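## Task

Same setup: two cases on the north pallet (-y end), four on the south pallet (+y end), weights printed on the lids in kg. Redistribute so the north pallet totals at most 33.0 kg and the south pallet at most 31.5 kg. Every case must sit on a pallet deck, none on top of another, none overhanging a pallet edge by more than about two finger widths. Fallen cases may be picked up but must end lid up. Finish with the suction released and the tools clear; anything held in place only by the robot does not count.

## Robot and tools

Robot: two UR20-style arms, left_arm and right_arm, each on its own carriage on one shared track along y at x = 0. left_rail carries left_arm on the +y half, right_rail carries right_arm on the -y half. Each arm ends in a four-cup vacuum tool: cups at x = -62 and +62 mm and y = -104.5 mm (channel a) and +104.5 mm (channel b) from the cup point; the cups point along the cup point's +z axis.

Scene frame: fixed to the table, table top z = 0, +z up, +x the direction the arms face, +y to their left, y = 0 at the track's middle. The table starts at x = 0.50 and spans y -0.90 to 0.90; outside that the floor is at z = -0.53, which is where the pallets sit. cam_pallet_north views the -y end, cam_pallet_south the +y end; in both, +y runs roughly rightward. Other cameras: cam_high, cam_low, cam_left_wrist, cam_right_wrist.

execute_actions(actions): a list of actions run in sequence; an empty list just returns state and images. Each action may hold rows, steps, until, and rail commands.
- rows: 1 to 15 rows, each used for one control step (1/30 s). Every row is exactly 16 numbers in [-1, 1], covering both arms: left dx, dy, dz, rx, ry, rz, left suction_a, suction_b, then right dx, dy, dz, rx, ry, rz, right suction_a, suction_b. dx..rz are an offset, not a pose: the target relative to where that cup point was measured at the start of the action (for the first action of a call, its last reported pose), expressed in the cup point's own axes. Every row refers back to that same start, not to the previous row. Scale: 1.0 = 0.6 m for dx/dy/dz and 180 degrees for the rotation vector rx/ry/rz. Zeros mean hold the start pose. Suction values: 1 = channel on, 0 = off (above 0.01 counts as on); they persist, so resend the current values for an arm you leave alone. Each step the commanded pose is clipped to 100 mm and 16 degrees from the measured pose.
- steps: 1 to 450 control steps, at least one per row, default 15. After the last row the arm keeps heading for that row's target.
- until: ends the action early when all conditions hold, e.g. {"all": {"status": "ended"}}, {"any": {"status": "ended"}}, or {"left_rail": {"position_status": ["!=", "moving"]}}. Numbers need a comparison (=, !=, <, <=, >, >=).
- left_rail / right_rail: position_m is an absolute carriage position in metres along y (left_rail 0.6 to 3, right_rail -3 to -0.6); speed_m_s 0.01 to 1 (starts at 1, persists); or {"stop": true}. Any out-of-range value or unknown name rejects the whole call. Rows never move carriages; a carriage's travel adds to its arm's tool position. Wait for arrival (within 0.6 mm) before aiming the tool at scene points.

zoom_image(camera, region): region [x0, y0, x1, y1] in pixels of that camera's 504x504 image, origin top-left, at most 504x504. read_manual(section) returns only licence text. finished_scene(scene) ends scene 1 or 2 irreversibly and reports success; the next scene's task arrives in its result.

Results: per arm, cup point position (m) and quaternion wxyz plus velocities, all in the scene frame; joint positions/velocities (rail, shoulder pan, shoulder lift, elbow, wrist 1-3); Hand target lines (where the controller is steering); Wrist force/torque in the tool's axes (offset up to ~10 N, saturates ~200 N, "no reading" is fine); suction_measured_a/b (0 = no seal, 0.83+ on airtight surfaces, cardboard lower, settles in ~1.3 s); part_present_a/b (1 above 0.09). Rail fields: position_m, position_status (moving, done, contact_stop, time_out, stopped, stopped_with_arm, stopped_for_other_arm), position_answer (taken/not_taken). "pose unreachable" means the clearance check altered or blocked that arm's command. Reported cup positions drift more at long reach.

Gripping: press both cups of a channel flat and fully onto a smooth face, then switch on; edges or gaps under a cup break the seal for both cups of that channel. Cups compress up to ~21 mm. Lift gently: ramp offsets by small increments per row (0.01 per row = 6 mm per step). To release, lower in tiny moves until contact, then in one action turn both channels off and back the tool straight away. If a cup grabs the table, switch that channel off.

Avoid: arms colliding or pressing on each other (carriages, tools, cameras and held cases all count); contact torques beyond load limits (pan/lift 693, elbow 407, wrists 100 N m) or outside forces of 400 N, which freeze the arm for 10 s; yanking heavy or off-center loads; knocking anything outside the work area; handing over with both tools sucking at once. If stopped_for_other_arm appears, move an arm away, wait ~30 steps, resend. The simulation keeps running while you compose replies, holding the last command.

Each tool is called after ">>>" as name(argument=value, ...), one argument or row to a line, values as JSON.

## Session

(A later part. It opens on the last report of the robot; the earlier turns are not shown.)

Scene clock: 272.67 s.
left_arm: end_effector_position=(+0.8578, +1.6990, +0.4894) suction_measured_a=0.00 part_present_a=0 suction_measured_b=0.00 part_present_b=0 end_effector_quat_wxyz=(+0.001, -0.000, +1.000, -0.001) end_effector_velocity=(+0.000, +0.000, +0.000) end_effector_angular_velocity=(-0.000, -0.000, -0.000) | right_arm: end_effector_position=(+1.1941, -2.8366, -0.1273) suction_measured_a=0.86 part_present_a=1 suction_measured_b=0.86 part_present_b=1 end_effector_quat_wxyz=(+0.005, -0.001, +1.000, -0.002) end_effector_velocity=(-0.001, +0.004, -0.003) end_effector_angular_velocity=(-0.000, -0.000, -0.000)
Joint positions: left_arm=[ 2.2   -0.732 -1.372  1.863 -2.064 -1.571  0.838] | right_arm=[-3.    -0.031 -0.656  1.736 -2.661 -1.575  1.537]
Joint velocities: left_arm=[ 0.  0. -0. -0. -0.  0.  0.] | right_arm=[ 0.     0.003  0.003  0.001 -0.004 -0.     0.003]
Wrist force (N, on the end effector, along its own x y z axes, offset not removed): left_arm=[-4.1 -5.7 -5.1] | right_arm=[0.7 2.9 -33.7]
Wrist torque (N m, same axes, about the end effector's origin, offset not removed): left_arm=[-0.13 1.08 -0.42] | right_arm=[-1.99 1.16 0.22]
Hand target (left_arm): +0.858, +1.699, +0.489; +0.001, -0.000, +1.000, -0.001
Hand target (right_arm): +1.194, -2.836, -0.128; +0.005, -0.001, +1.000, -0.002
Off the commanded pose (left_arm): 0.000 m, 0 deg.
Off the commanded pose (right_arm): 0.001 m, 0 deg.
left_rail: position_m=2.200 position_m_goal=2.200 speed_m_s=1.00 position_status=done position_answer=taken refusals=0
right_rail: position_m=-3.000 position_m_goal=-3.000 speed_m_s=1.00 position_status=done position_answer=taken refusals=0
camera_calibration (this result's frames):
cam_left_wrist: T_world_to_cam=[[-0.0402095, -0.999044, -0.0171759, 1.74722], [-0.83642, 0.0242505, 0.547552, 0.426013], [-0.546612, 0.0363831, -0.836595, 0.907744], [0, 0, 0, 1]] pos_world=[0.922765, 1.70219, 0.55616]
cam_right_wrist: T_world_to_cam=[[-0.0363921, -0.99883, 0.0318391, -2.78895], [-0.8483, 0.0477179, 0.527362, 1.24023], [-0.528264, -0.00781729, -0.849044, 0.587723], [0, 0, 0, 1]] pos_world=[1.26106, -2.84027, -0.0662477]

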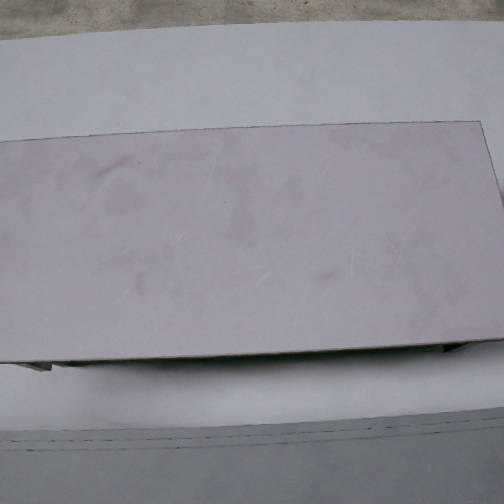

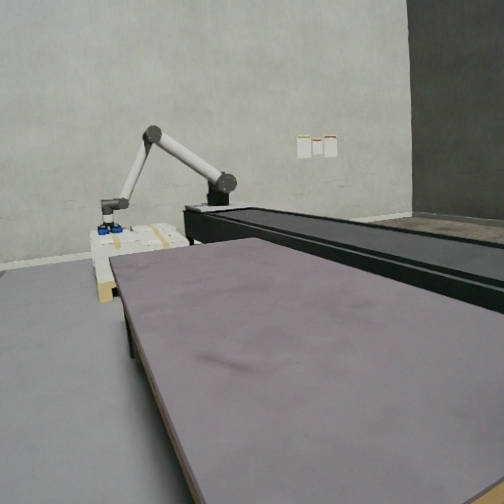

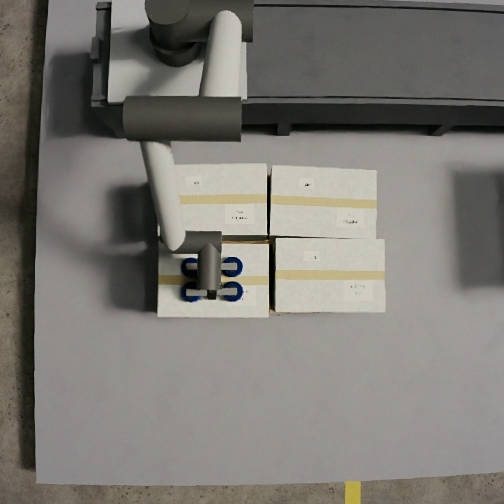

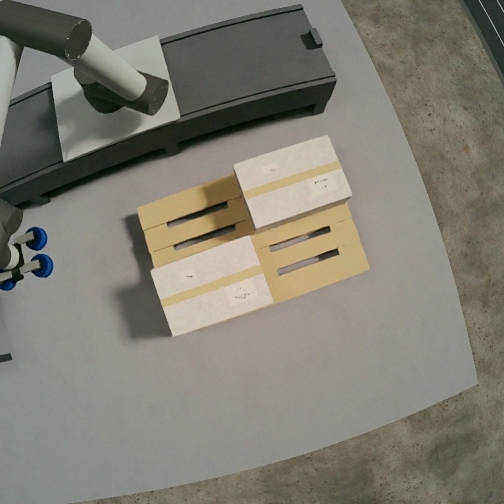

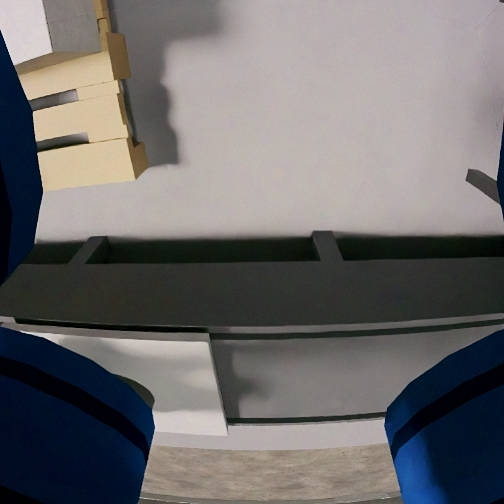

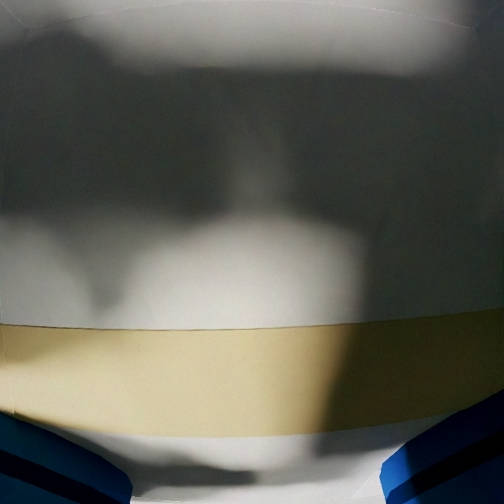

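>>> execute_actions(
  actions=[
    {"rows":[[0,0,0,0,0,0,0,0,0,0,0.012,0,0,0,1,1]],"steps":15},
  ],
)

Scene clock: 275.70 s.
left_arm: end_effector_position=(+0.8578, +1.6990, +0.4894) suction_measured_a=0.00 part_present_a=0 suction_measured_b=0.00 part_present_b=0 end_effector_quat_wxyz=(+0.001, -0.000, +1.000, -0.001) end_effector_velocity=(-0.000, +0.000, +0.000) end_effector_angular_velocity=(-0.000, -0.000, +0.000) | right_arm: end_effector_position=(+1.1941, -2.8366, -0.1342) suction_measured_a=0.86 part_present_a=1 suction_measured_b=0.86 part_present_b=1 end_effector_quat_wxyz=(+0.005, -0.001, +1.000, -0.002) end_effector_velocity=(+0.000, -0.000, -0.002) end_effector_angular_velocity=(-0.000, -0.000, +0.000)
Joint positions: left_arm=[ 2.2   -0.732 -1.372  1.863 -2.064 -1.571  0.838] | right_arm=[-3.    -0.031 -0.649  1.735 -2.667 -1.575  1.537]
Joint velocities: left_arm=[ 0. -0. -0.  0. -0. -0. -0.] | right_arm=[ 0.    -0.     0.002 -0.001 -0.001  0.    -0.   ]
Wrist force (N, on the end effector, along its own x y z axes, offset not removed): left_arm=[-4.7 -3.0 -6.1] | right_arm=[0.6 0.4 -35.7]
Wrist torque (N m, same axes, about the end effector's origin, offset not removed): left_arm=[-0.01 1.08 -0.30] | right_arm=[-2.41 1.43 0.21]
Hand target (left_arm): +0.858, +1.699, +0.489; +0.001, -0.000, +1.000, -0.001
Hand target (right_arm): +1.194, -2.837, -0.134; +0.005, -0.001, +1.000, -0.002
Off the commanded pose (left_arm): 0.000 m, 0 deg.
Off the commanded pose (right_arm): 0.000 m, 0 deg.
left_rail: position_m=2.200 position_m_goal=2.200 speed_m_s=1.00 position_status=done position_answer=taken refusals=0
right_rail: position_m=-3.000 position_m_goal=-3.000 speed_m_s=1.00 position_status=done position_answer=taken refusals=0
camera_calibration (this result's frames):
cam_left_wrist: T_world_to_cam=[[-0.0402096, -0.999044, -0.0171759, 1.74722], [-0.83642, 0.0242506, 0.547552, 0.426013], [-0.546612, 0.0363831, -0.836595, 0.907744], [0, 0, 0, 1]] pos_world=[0.922765, 1.70219, 0.55616]
cam_right_wrist: T_world_to_cam=[[-0.0363686, -0.99883, 0.0318707, -2.78871], [-0.848285, 0.0477149, 0.527385, 1.24392], [-0.528289, -0.0078552, -0.849028, 0.581722], [0, 0, 0, 1]] pos_world=[1.26109, -2.84023, -0.0732461]

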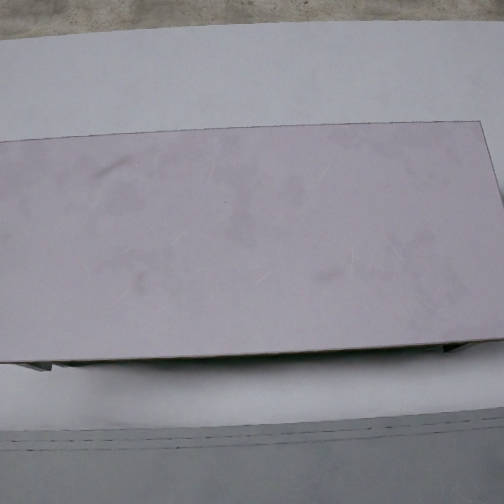

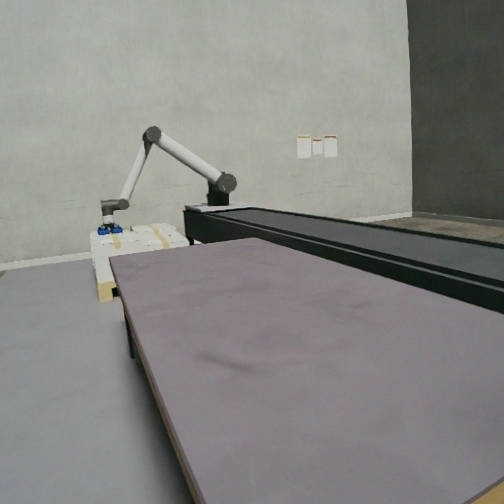

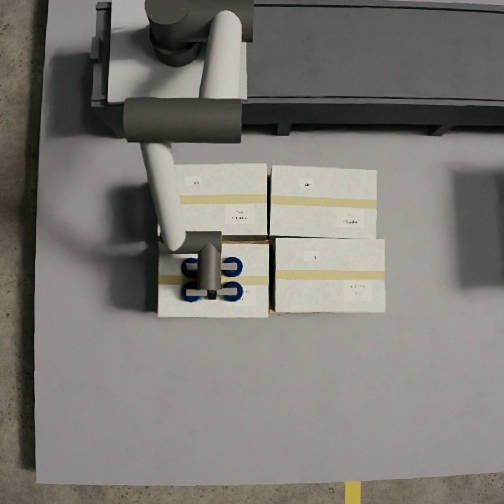

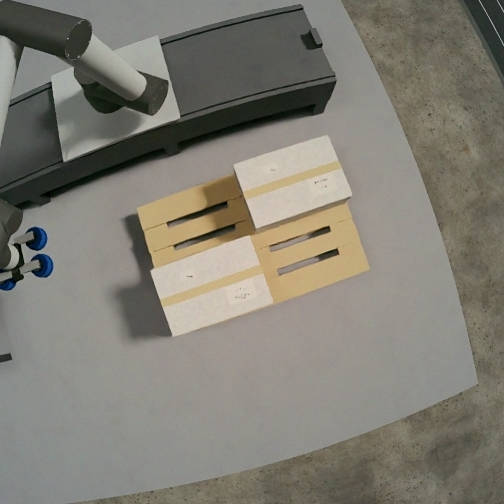

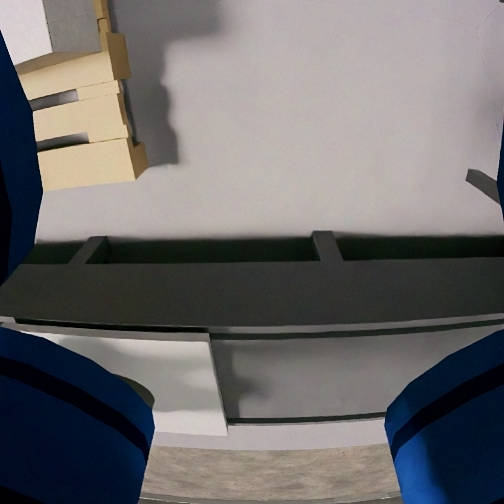

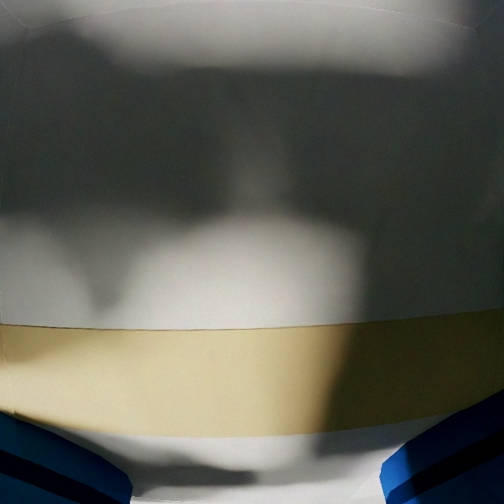

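>>> execute_actions(
  actions=[
    {"rows":[[0,0,0,0,0,0,0,0,0,0,0.008,0,0,0,1,1]],"steps":15},
  ],
)

Scene clock: 278.47 s.
left_arm: end_effector_position=(+0.8578, +1.6990, +0.4894) suction_measured_a=0.00 part_present_a=0 suction_measured_b=0.00 part_present_b=0 end_effector_quat_wxyz=(+0.001, -0.000, +1.000, -0.001) end_effector_velocity=(-0.000, +0.000, +0.000) end_effector_angular_velocity=(-0.000, -0.000, +0.000) | right_arm: end_effector_position=(+1.1947, -2.8368, -0.1377) suction_measured_a=0.86 part_present_a=1 suction_measured_b=0.86 part_present_b=1 end_effector_quat_wxyz=(+0.005, -0.002, +1.000, -0.002) end_effector_velocity=(-0.000, -0.000, -0.002) end_effector_angular_velocity=(-0.000, +0.000, -0.000)
Joint positions: left_arm=[ 2.2   -0.732 -1.372  1.863 -2.064 -1.571  0.838] | right_arm=[-3.    -0.031 -0.645  1.734 -2.671 -1.574  1.537]
Joint velocities: left_arm=[ 0.  0. -0.  0. -0. -0.  0.] | right_arm=[ 0.     0.     0.002 -0.    -0.002 -0.     0.   ]
Wrist force (N, on the end effector, along its own x y z axes, offset not removed): left_arm=[-8.0 -2.2 -0.7] | right_arm=[10.4 -82.8 -200.0]
Wrist torque (N m, same axes, about the end effector's origin, offset not removed): left_arm=[0.18 1.29 -0.41] | right_arm=[-31.10 18.61 -12.88]
Hand target (left_arm): +0.858, +1.699, +0.489; +0.001, -0.000, +1.000, -0.001
Hand target (right_arm): +1.194, -2.837, -0.139; +0.005, -0.001, +1.000, -0.002
Off the commanded pose (left_arm): 0.000 m, 0 deg.
Off the commanded pose (right_arm): 0.001 m, 0 deg.
left_rail: position_m=2.200 position_m_goal=2.200 speed_m_s=1.00 position_status=done position_answer=taken refusals=0
right_rail: position_m=-3.000 position_m_goal=-3.000 speed_m_s=1.00 position_status=done position_answer=taken refusals=0
camera_calibration (this result's frames):
cam_left_wrist: T_world_to_cam=[[-0.0402095, -0.999044, -0.017176, 1.74722], [-0.83642, 0.0242505, 0.547552, 0.426013], [-0.546612, 0.0363832, -0.836595, 0.907744], [0, 0, 0, 1]] pos_world=[0.922765, 1.70219, 0.55616]
cam_right_wrist: T_world_to_cam=[[-0.0363175, -0.998839, 0.0316556, -2.78892], [-0.848865, 0.0475495, 0.526467, 1.24639], [-0.527361, -0.00775135, -0.849606, 0.578223], [0, 0, 0, 1]] pos_world=[1.26166, -2.84046, -0.0766376]

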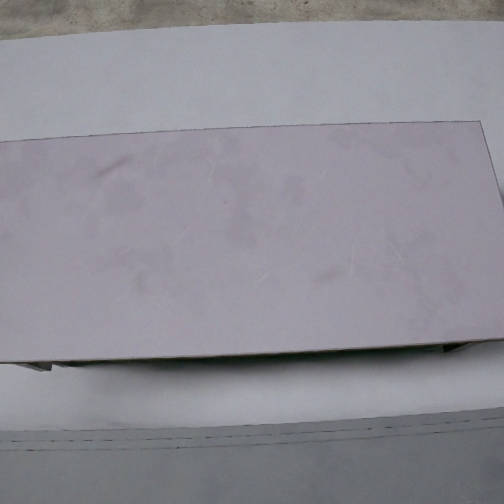

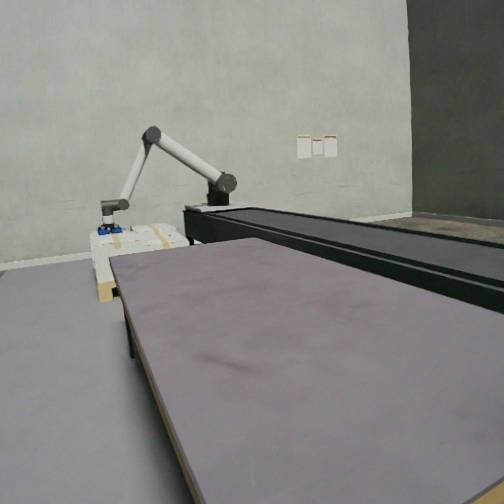

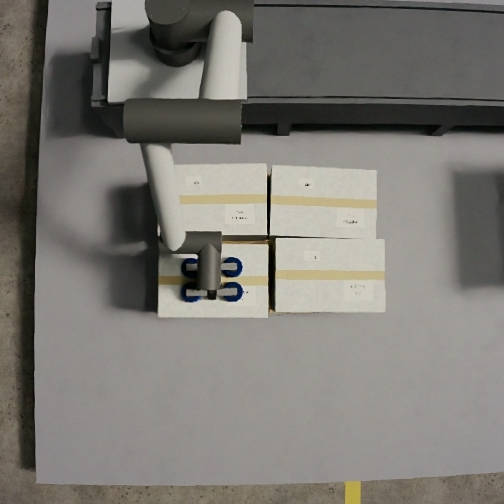

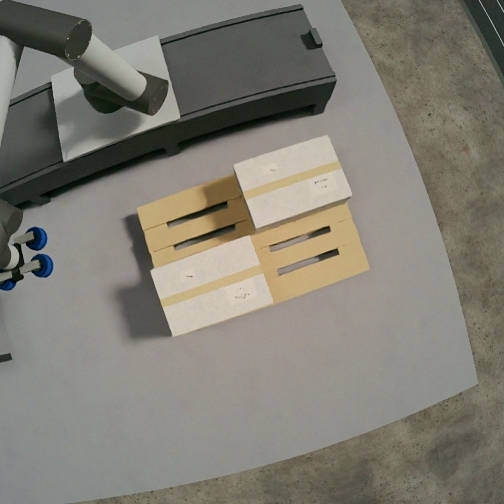

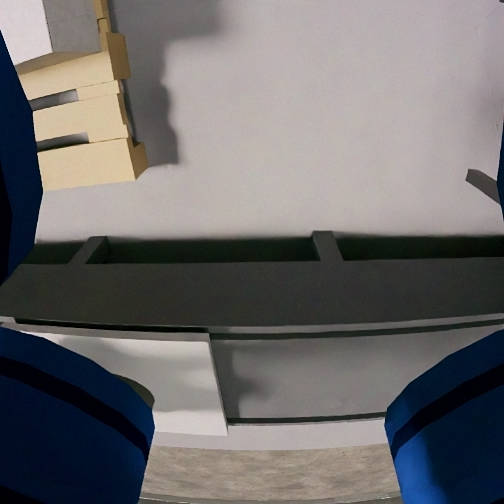

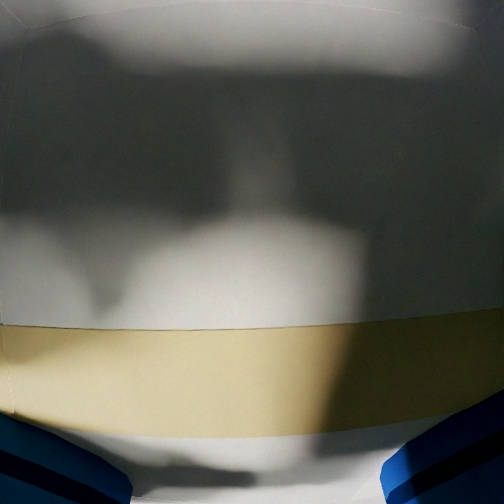

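Contact. Release and lift.

>>> execute_actions(
  actions=[
    {"rows":[[0,0,0,0,0,0,0,0,0,0,-0.5,0,0,0,0,0],[0,0,0,0,0,0,0,0,0.6,0,-1,0,0,0,0,0]],"steps":60},
  ],
)

Scene clock: 289.63 s.
left_arm: end_effector_position=(+0.8578, +1.6990, +0.4894) suction_measured_a=0.00 part_present_a=0 suction_measured_b=0.00 part_present_b=0 end_effector_quat_wxyz=(+0.001, -0.000, +1.000, -0.001) end_effector_velocity=(+0.000, -0.000, -0.000) end_effector_angular_velocity=(+0.000, +0.000, -0.000) | right_arm: end_effector_position=(+1.1957, -2.8366, -0.1355) suction_measured_a=0.86 part_present_a=1 suction_measured_b=0.86 part_present_b=1 end_effector_quat_wxyz=(+0.006, -0.002, +1.000, -0.001) end_effector_velocity=(+0.000, -0.000, +0.000) end_effector_angular_velocity=(+0.000, -0.000, -0.000)
Joint positions: left_arm=[ 2.2   -0.732 -1.372  1.863 -2.064 -1.571  0.838] | right_arm=[-3.    -0.031 -0.647  1.733 -2.669 -1.573  1.535]
Joint velocities: left_arm=[ 0.  0.  0. -0. -0. -0.  0.] | right_arm=[ 0. -0. -0.  0. -0.  0.  0.]
Wrist force (N, on the end effector, along its own x y z axes, offset not removed): left_arm=[-6.8 2.8 0.1] | right_arm=[10.2 5.3 -49.4]
Wrist torque (N m, same axes, about the end effector's origin, offset not removed): left_arm=[0.84 1.39 -0.65] | right_arm=[-5.79 4.97 -1.45]
Hand target (left_arm): +0.858, +1.699, +0.489; +0.001, -0.000, +1.000, -0.001
Hand target (right_arm): +1.196, -2.837, -0.136; +0.006, -0.002, +1.000, -0.001
Off the commanded pose (left_arm): 0.000 m, 0 deg.
Off the commanded pose (right_arm): 0.698 m, 0 deg.
FORCE FAULT: contact force on the right arm reached its limit, and that arm stopped for 10 seconds. The contact can be on any part of that arm, not only on its tool. That arm ran no command of this call. That arm holds still and accepts commands again. Move the arm away from the contact; if what it grips holds it there, let go first. Pushing or pulling that hard again can fault the arm again.
left_rail: position_m=2.200 position_m_goal=2.200 speed_m_s=1.00 position_status=done position_answer=taken refusals=0
right_rail: position_m=-3.000 position_m_goal=-3.000 speed_m_s=1.00 position_status=done position_answer=taken refusals=0
camera_calibration (this result's frames):
cam_left_wrist: T_world_to_cam=[[-0.0402094, -0.999044, -0.0171759, 1.74722], [-0.83642, 0.0242505, 0.547552, 0.426014], [-0.546612, 0.036383, -0.836595, 0.907744], [0, 0, 0, 1]] pos_world=[0.922765, 1.70219, 0.55616]
cam_right_wrist: T_world_to_cam=[[-0.0345853, -0.998942, 0.0303201, -2.79129], [-0.849333, 0.0453679, 0.525904, 1.24032], [-0.526723, -0.0075633, -0.850003, 0.580376], [0, 0, 0, 1]] pos_world=[1.2626, -2.84022, -0.0743337]

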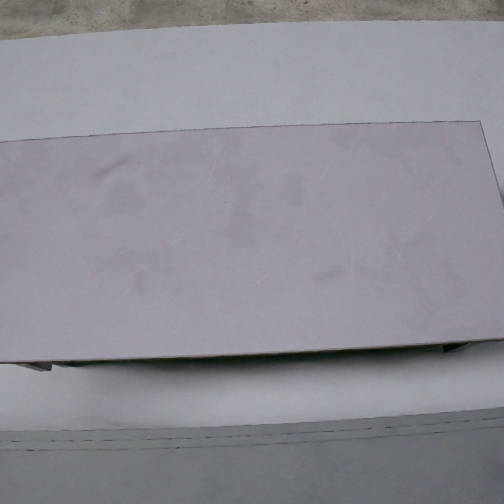

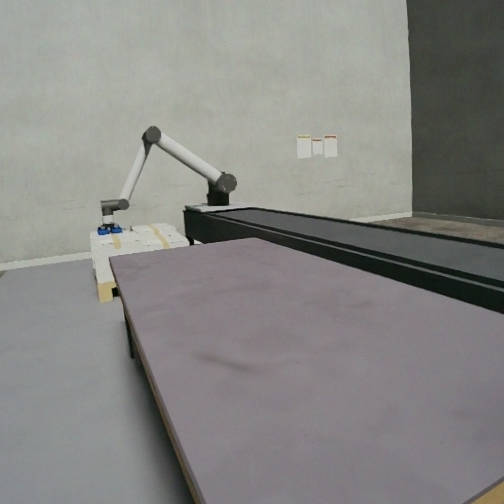

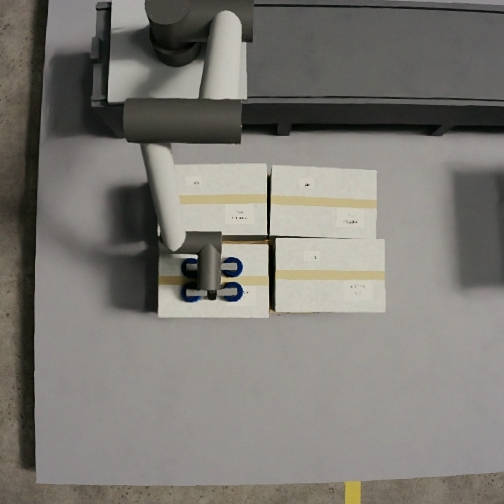

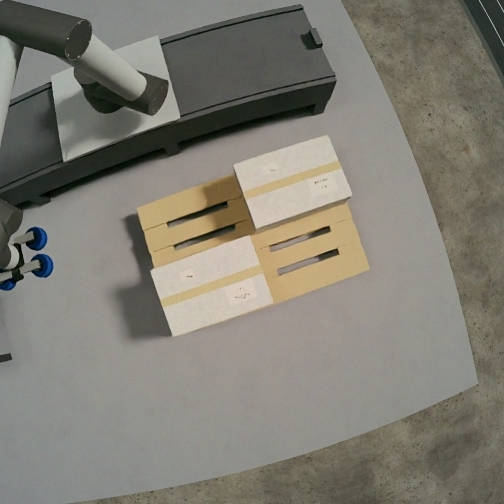

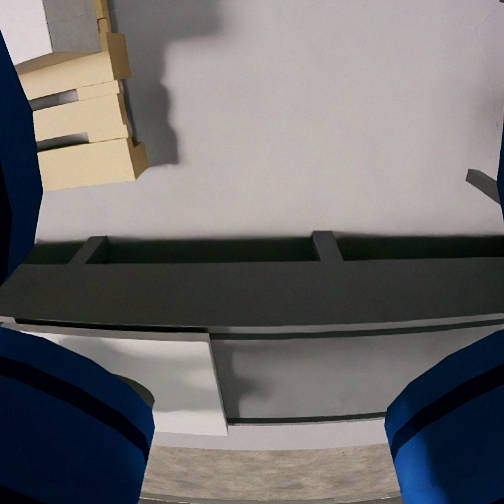

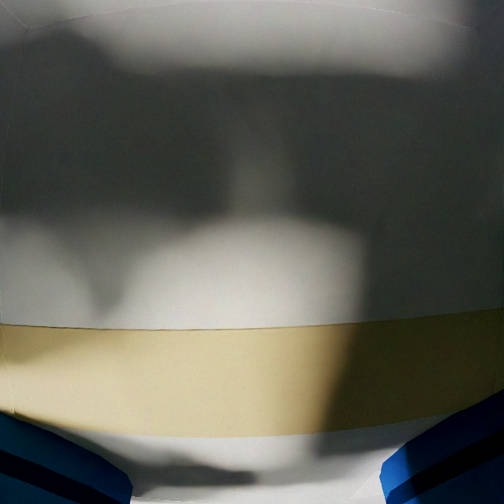

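>>> execute_actions(
  actions=[
    {"rows":[[0,0,0,0,0,0,0,0,0,0,-0.5,0,0,0,0,0],[0,0,0,0,0,0,0,0,0.6,0,-1,0,0,0,0,0]],"steps":60},
  ],
)

Scene clock: 295.47 s.
left_arm: end_effector_position=(+0.8578, +1.6990, +0.4894) suction_measured_a=0.00 part_present_a=0 suction_measured_b=0.00 part_present_b=0 end_effector_quat_wxyz=(+0.001, -0.000, +1.000, -0.001) end_effector_velocity=(-0.000, +0.000, +0.000) end_effector_angular_velocity=(-0.000, -0.000, +0.000) | right_arm: end_effector_position=(+0.8301, -2.8360, +0.4587) suction_measured_a=0.00 part_present_a=0 suction_measured_b=0.00 part_present_b=0 end_effector_quat_wxyz=(+0.006, -0.002, +1.000, -0.001) end_effector_velocity=(-0.010, -0.001, +0.016) end_effector_angular_velocity=(+0.001, +0.003, +0.000)
Joint positions: left_arm=[ 2.2   -0.732 -1.372  1.863 -2.064 -1.571  0.838] | right_arm=[-3.    -0.044 -1.519  2.087 -2.151 -1.573  1.522]
Joint velocities: left_arm=[ 0. -0. -0.  0. -0. -0. -0.] | right_arm=[ 0.    -0.002 -0.022 -0.002  0.027  0.001 -0.002]
Wrist force (N, on the end effector, along its own x y z axes, offset not removed): left_arm=[-1.3 -1.0 -5.3] | right_arm=[4.2 -0.8 3.5]
Wrist torque (N m, same axes, about the end effector's origin, offset not removed): left_arm=[0.14 0.74 -0.32] | right_arm=[0.34 -0.27 0.16]
Hand target (left_arm): +0.858, +1.699, +0.489; +0.001, -0.000, +1.000, -0.001
Hand target (right_arm): +0.829, -2.836, +0.461; +0.006, -0.002, +1.000, -0.001
Off the commanded pose (left_arm): 0.000 m, 0 deg.
Off the commanded pose (right_arm): 0.002 m, 0 deg.
left_rail: position_m=2.200 position_m_goal=2.200 speed_m_s=1.00 position_status=done position_answer=taken refusals=0
right_rail: position_m=-3.000 position_m_goal=-3.000 speed_m_s=1.00 position_status=done position_answer=taken refusals=0
camera_calibration (this result's frames):
cam_left_wrist: T_world_to_cam=[[-0.0402096, -0.999044, -0.0171758, 1.74722], [-0.83642, 0.0242507, 0.547552, 0.426013], [-0.546612, 0.0363831, -0.836595, 0.907744], [0, 0, 0, 1]] pos_world=[0.922765, 1.70219, 0.55616]
cam_right_wrist: T_world_to_cam=[[-0.0346155, -0.998938, 0.030395, -2.82139], [-0.849469, 0.045431, 0.525679, 0.617647], [-0.526501, -0.00762303, -0.85014, 0.892563], [0, 0, 0, 1]] pos_world=[0.896944, -2.83965, 0.519875]

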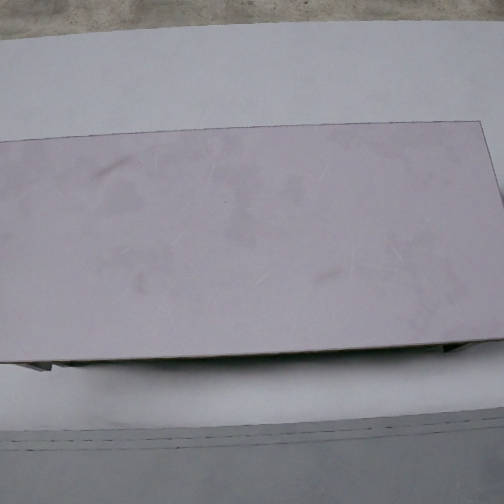

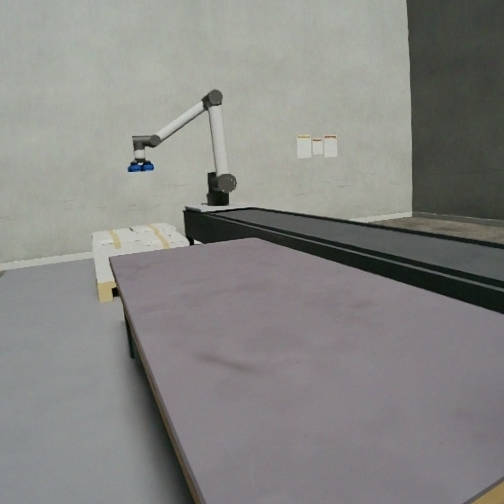

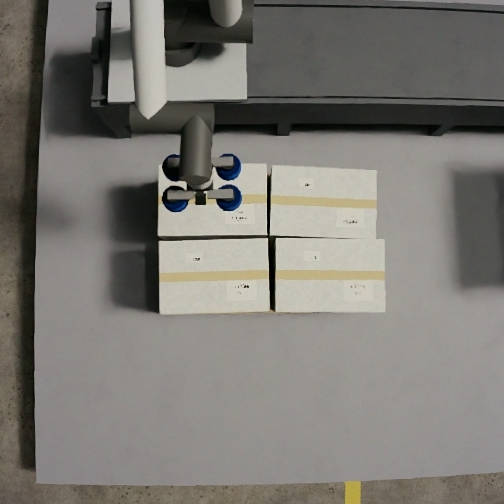

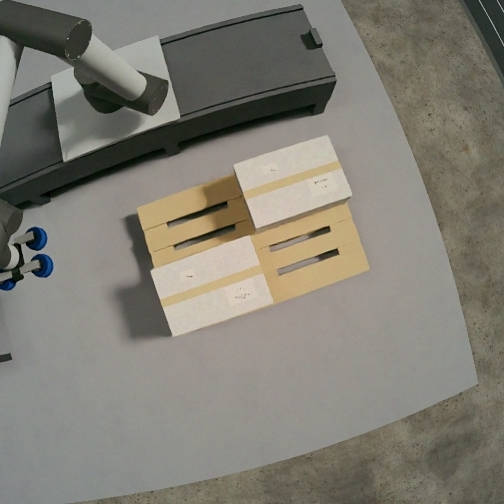

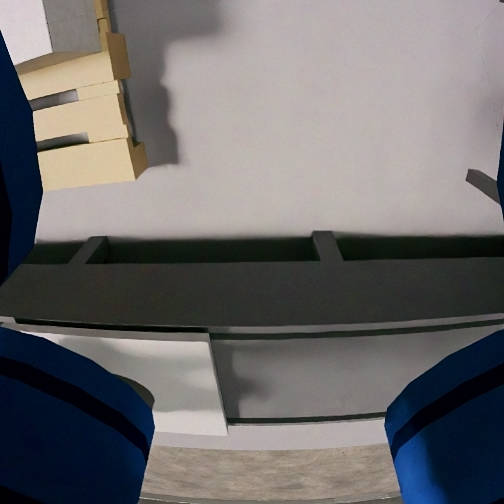

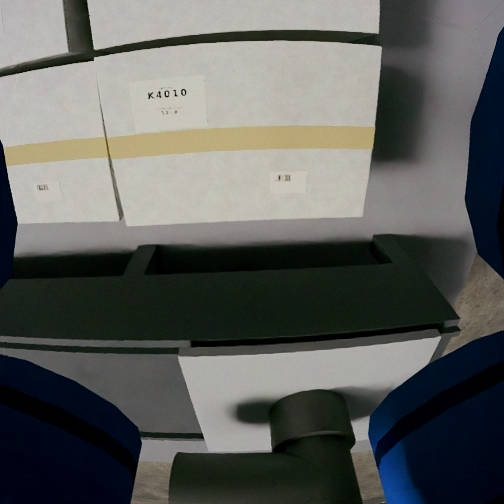

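Zooming in on the north pallet to check the case edges.

>>> zoom_image(
  camera="cam_pallet_north",
  region=[120, 150, 400, 340],
)

Region (120, 150, 400, 340) of cam_pallet_north's 504x504 image, scaled by 1.800, with more detail than that image has; it fills the top 342 rows of this view, and the rest is white.

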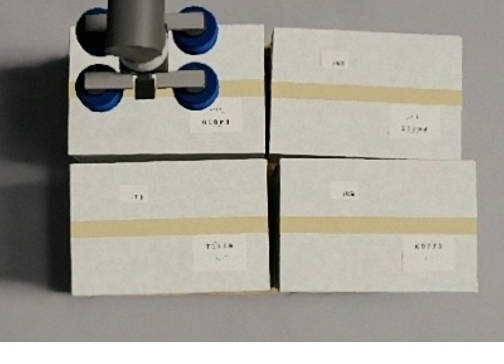

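>>> finished_scene(
  scene=2,
)

The scene is finished: the task was done.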